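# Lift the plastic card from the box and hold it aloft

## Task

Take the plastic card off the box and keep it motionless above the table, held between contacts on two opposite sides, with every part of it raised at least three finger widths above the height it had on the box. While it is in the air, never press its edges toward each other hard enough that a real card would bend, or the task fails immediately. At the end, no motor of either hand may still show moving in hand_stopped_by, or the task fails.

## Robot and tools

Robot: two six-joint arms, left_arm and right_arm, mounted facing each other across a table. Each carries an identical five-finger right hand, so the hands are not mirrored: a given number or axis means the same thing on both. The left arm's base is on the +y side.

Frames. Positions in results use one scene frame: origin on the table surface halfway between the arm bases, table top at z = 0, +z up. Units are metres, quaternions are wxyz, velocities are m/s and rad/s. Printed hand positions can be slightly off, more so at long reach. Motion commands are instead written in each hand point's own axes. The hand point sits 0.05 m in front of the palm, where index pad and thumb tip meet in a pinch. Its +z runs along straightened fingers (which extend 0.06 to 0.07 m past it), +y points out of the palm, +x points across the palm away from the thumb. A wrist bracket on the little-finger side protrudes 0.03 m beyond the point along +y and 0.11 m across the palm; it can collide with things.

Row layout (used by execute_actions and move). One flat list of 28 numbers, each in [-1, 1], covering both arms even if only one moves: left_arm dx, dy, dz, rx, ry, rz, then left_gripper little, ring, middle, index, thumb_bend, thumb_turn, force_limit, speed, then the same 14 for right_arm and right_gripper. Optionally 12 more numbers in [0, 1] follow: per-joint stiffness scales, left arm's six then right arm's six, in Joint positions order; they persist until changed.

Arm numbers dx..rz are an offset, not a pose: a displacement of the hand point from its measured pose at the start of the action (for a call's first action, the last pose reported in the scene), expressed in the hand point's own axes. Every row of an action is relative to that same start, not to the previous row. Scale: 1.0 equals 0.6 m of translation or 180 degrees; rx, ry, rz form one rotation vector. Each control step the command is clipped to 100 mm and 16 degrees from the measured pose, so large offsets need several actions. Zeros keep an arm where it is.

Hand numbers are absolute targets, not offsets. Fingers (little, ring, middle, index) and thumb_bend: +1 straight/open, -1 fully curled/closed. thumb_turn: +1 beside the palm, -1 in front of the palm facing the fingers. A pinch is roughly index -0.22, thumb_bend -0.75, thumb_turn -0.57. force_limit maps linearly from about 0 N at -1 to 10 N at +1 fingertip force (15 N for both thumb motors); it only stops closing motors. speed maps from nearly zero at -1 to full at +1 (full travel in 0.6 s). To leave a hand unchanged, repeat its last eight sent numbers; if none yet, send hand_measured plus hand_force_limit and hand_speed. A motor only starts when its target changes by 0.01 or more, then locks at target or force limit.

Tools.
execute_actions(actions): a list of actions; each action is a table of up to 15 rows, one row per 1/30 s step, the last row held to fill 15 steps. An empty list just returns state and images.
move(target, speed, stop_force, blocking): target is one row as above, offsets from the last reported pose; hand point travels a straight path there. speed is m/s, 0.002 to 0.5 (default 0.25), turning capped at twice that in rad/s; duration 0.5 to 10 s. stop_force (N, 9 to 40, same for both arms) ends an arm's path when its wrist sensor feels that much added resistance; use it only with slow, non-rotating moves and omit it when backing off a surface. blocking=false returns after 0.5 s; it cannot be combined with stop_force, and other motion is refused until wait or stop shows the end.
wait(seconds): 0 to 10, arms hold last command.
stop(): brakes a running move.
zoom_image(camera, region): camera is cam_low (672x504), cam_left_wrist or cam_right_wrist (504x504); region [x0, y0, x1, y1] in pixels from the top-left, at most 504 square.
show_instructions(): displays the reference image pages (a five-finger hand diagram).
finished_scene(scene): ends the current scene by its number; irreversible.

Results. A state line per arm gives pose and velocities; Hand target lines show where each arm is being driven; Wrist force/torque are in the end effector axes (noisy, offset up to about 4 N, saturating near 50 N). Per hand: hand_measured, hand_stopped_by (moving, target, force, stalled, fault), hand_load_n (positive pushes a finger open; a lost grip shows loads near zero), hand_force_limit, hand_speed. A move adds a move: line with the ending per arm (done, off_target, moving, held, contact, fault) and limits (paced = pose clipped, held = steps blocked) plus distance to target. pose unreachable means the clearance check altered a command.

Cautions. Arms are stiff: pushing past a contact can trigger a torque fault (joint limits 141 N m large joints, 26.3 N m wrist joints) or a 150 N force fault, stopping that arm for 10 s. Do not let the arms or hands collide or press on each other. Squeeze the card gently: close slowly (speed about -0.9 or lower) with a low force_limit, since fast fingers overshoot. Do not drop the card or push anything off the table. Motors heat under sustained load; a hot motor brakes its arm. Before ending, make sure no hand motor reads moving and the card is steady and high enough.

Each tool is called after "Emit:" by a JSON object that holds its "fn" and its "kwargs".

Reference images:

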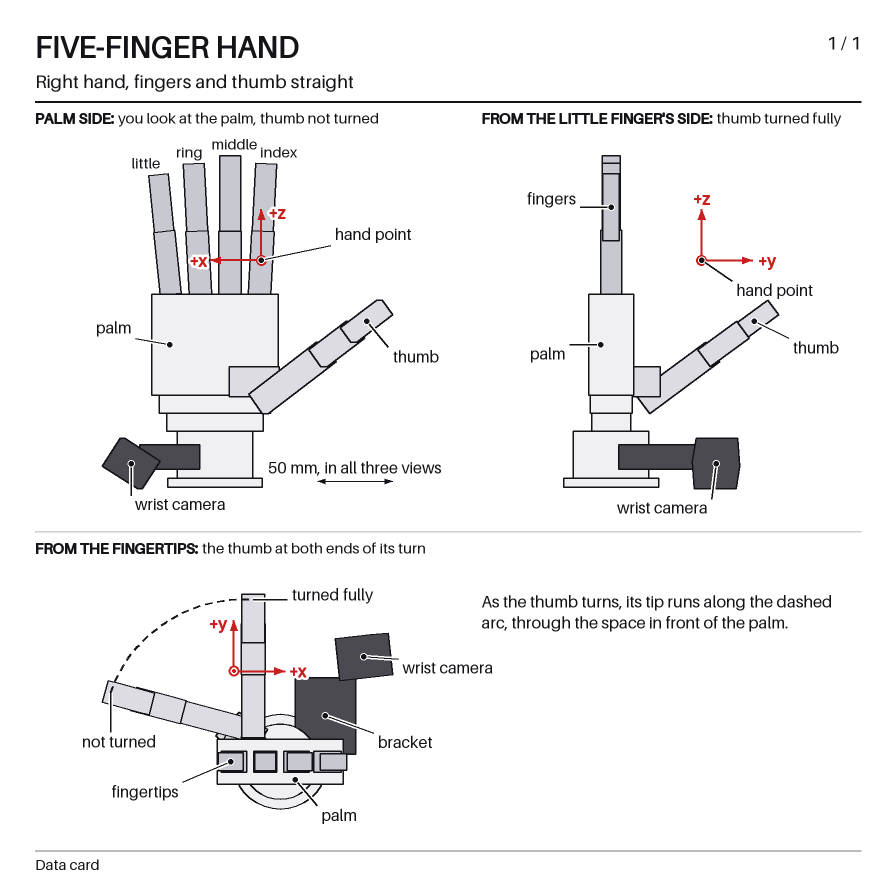

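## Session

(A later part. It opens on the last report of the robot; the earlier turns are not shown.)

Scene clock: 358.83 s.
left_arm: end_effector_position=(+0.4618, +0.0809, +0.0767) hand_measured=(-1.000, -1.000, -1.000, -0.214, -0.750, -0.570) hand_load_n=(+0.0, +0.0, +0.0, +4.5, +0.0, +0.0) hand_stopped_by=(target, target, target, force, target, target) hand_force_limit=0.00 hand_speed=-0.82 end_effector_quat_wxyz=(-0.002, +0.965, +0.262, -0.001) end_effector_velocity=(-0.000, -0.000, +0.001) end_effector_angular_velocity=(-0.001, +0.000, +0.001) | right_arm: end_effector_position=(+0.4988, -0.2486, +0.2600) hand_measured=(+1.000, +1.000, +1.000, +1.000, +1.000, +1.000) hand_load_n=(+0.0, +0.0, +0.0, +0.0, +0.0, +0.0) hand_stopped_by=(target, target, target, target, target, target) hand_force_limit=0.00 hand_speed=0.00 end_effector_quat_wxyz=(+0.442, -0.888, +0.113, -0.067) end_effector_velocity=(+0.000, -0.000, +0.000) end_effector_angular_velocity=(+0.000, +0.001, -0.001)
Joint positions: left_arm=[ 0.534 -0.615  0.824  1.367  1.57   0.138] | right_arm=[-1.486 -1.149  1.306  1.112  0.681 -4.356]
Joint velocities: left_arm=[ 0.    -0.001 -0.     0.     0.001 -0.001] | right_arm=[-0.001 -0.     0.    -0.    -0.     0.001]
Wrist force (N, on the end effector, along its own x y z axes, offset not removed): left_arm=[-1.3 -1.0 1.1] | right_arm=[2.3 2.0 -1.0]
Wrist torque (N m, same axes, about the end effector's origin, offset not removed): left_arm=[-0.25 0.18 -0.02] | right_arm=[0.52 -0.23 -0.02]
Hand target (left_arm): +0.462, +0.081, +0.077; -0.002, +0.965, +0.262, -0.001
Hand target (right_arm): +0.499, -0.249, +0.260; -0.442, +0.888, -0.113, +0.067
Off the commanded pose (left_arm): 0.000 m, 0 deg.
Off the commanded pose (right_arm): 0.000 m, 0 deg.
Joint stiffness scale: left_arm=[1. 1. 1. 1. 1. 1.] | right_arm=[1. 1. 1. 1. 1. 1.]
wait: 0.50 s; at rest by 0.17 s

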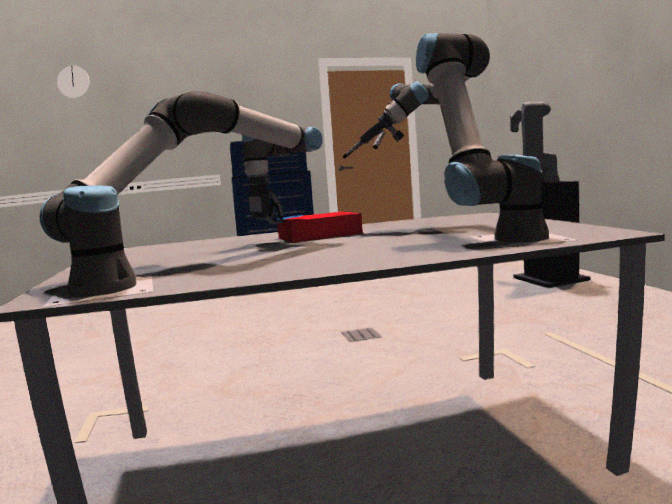

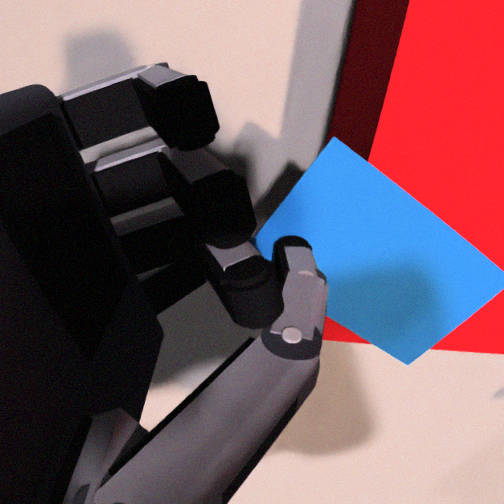

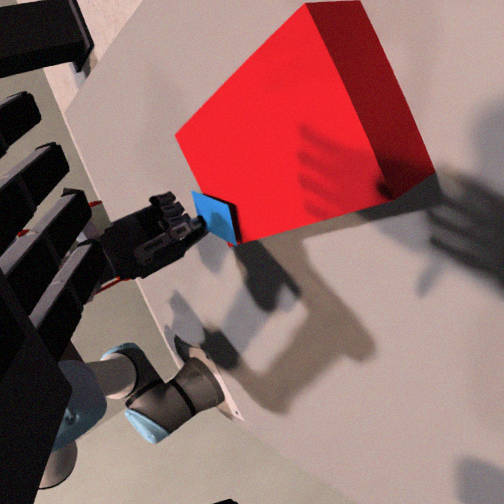

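Emit:
{"fn": "move", "kwargs": {"target": [0,-0.08,-0.2,0,0,0, -1,-1,-1,-0.5,-0.75,-0.57,0,-0.82, 0,0,0,0,0,0, 1,1,1,1,1,1,0,0], "speed": 0.15}}

Emit:
{"fn": "zoom_image", "kwargs": {"camera": "cam_low", "region": [210, 130, 370, 250]}}

Scene clock: 363.00 s.
left_arm: end_effector_position=(+0.4375, +0.1197, +0.1963) hand_measured=(-1.000, -1.000, -1.000, -0.214, -0.750, -0.570) hand_load_n=(+0.0, +0.0, +0.0, +4.5, +0.0, +0.0) hand_stopped_by=(target, target, target, force, target, target) hand_force_limit=0.00 hand_speed=-0.82 end_effector_quat_wxyz=(-0.001, +0.965, +0.261, -0.000) end_effector_velocity=(-0.002, +0.002, -0.001) end_effector_angular_velocity=(+0.010, +0.009, -0.001) | right_arm: end_effector_position=(+0.4988, -0.2486, +0.2600) hand_measured=(+1.000, +1.000, +1.000, +1.000, +1.000, +1.000) hand_load_n=(+0.0, +0.0, +0.0, +0.0, +0.0, +0.0) hand_stopped_by=(target, target, target, target, target, target) hand_force_limit=0.00 hand_speed=0.00 end_effector_quat_wxyz=(+0.442, -0.888, +0.113, -0.067) end_effector_velocity=(-0.000, +0.001, +0.001) end_effector_angular_velocity=(+0.001, +0.001, -0.000)
Joint positions: left_arm=[ 0.543 -0.806  0.864  1.514  1.57   0.148] | right_arm=[-1.486 -1.149  1.306  1.112  0.681 -4.356]
Joint velocities: left_arm=[-0.     0.     0.004  0.009  0.001  0.001] | right_arm=[ 0.001 -0.001 -0.     0.    -0.001  0.002]
Wrist force (N, on the end effector, along its own x y z axes, offset not removed): left_arm=[-0.5 0.7 1.3] | right_arm=[2.5 -1.0 1.2]
Wrist torque (N m, same axes, about the end effector's origin, offset not removed): left_arm=[-0.05 0.08 0.13] | right_arm=[-0.13 -0.33 -0.23]
Hand target (left_arm): +0.437, +0.122, +0.197; -0.002, +0.965, +0.262, -0.001
Hand target (right_arm): +0.499, -0.249, +0.260; -0.442, +0.888, -0.113, +0.067
Off the commanded pose (left_arm): 0.002 m, 0 deg.
Off the commanded pose (right_arm): 0.000 m, 0 deg.
Joint stiffness scale: left_arm=[1. 1. 1. 1. 1. 1.] | right_arm=[1. 1. 1. 1. 1. 1.]
move: done

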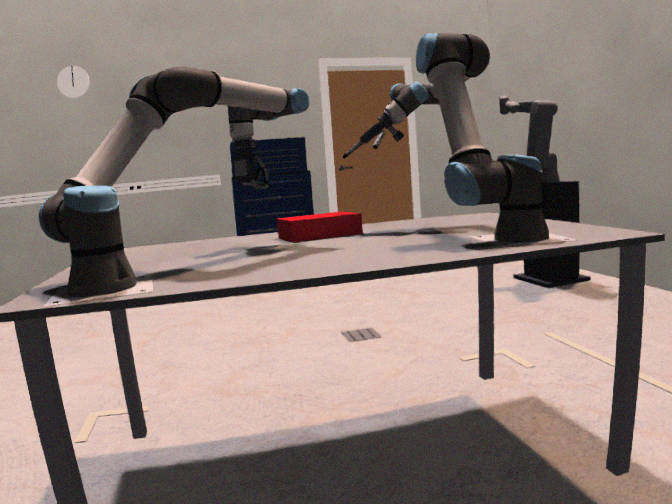

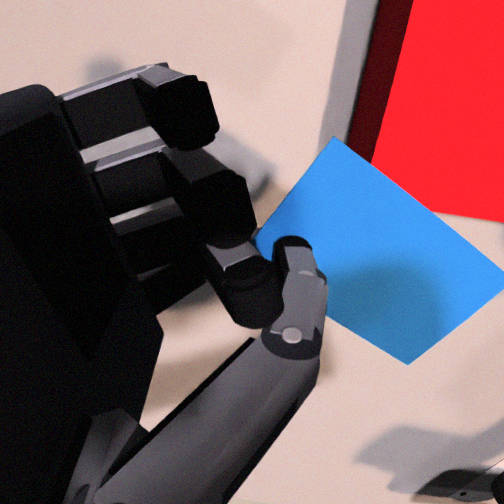

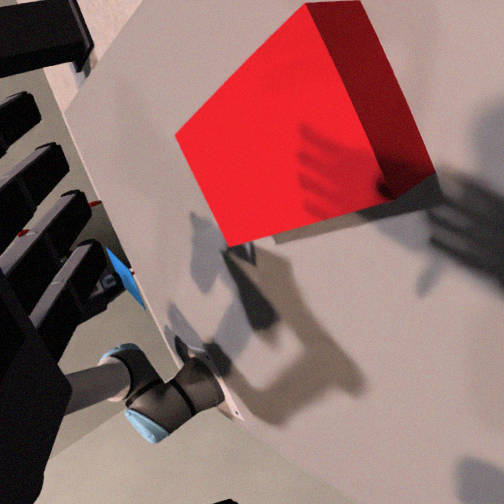

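Region (210, 130, 370, 250) of cam_low's 672x504 image, scaled by 3.150, with more detail than that image has; it fills the top 378 rows of this view, and the rest is white.

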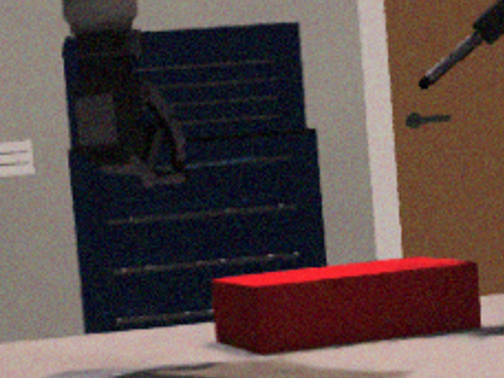

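Emit:
{"fn": "finished_scene", "kwargs": {"scene": 1}}

The scene is finished: the task was done.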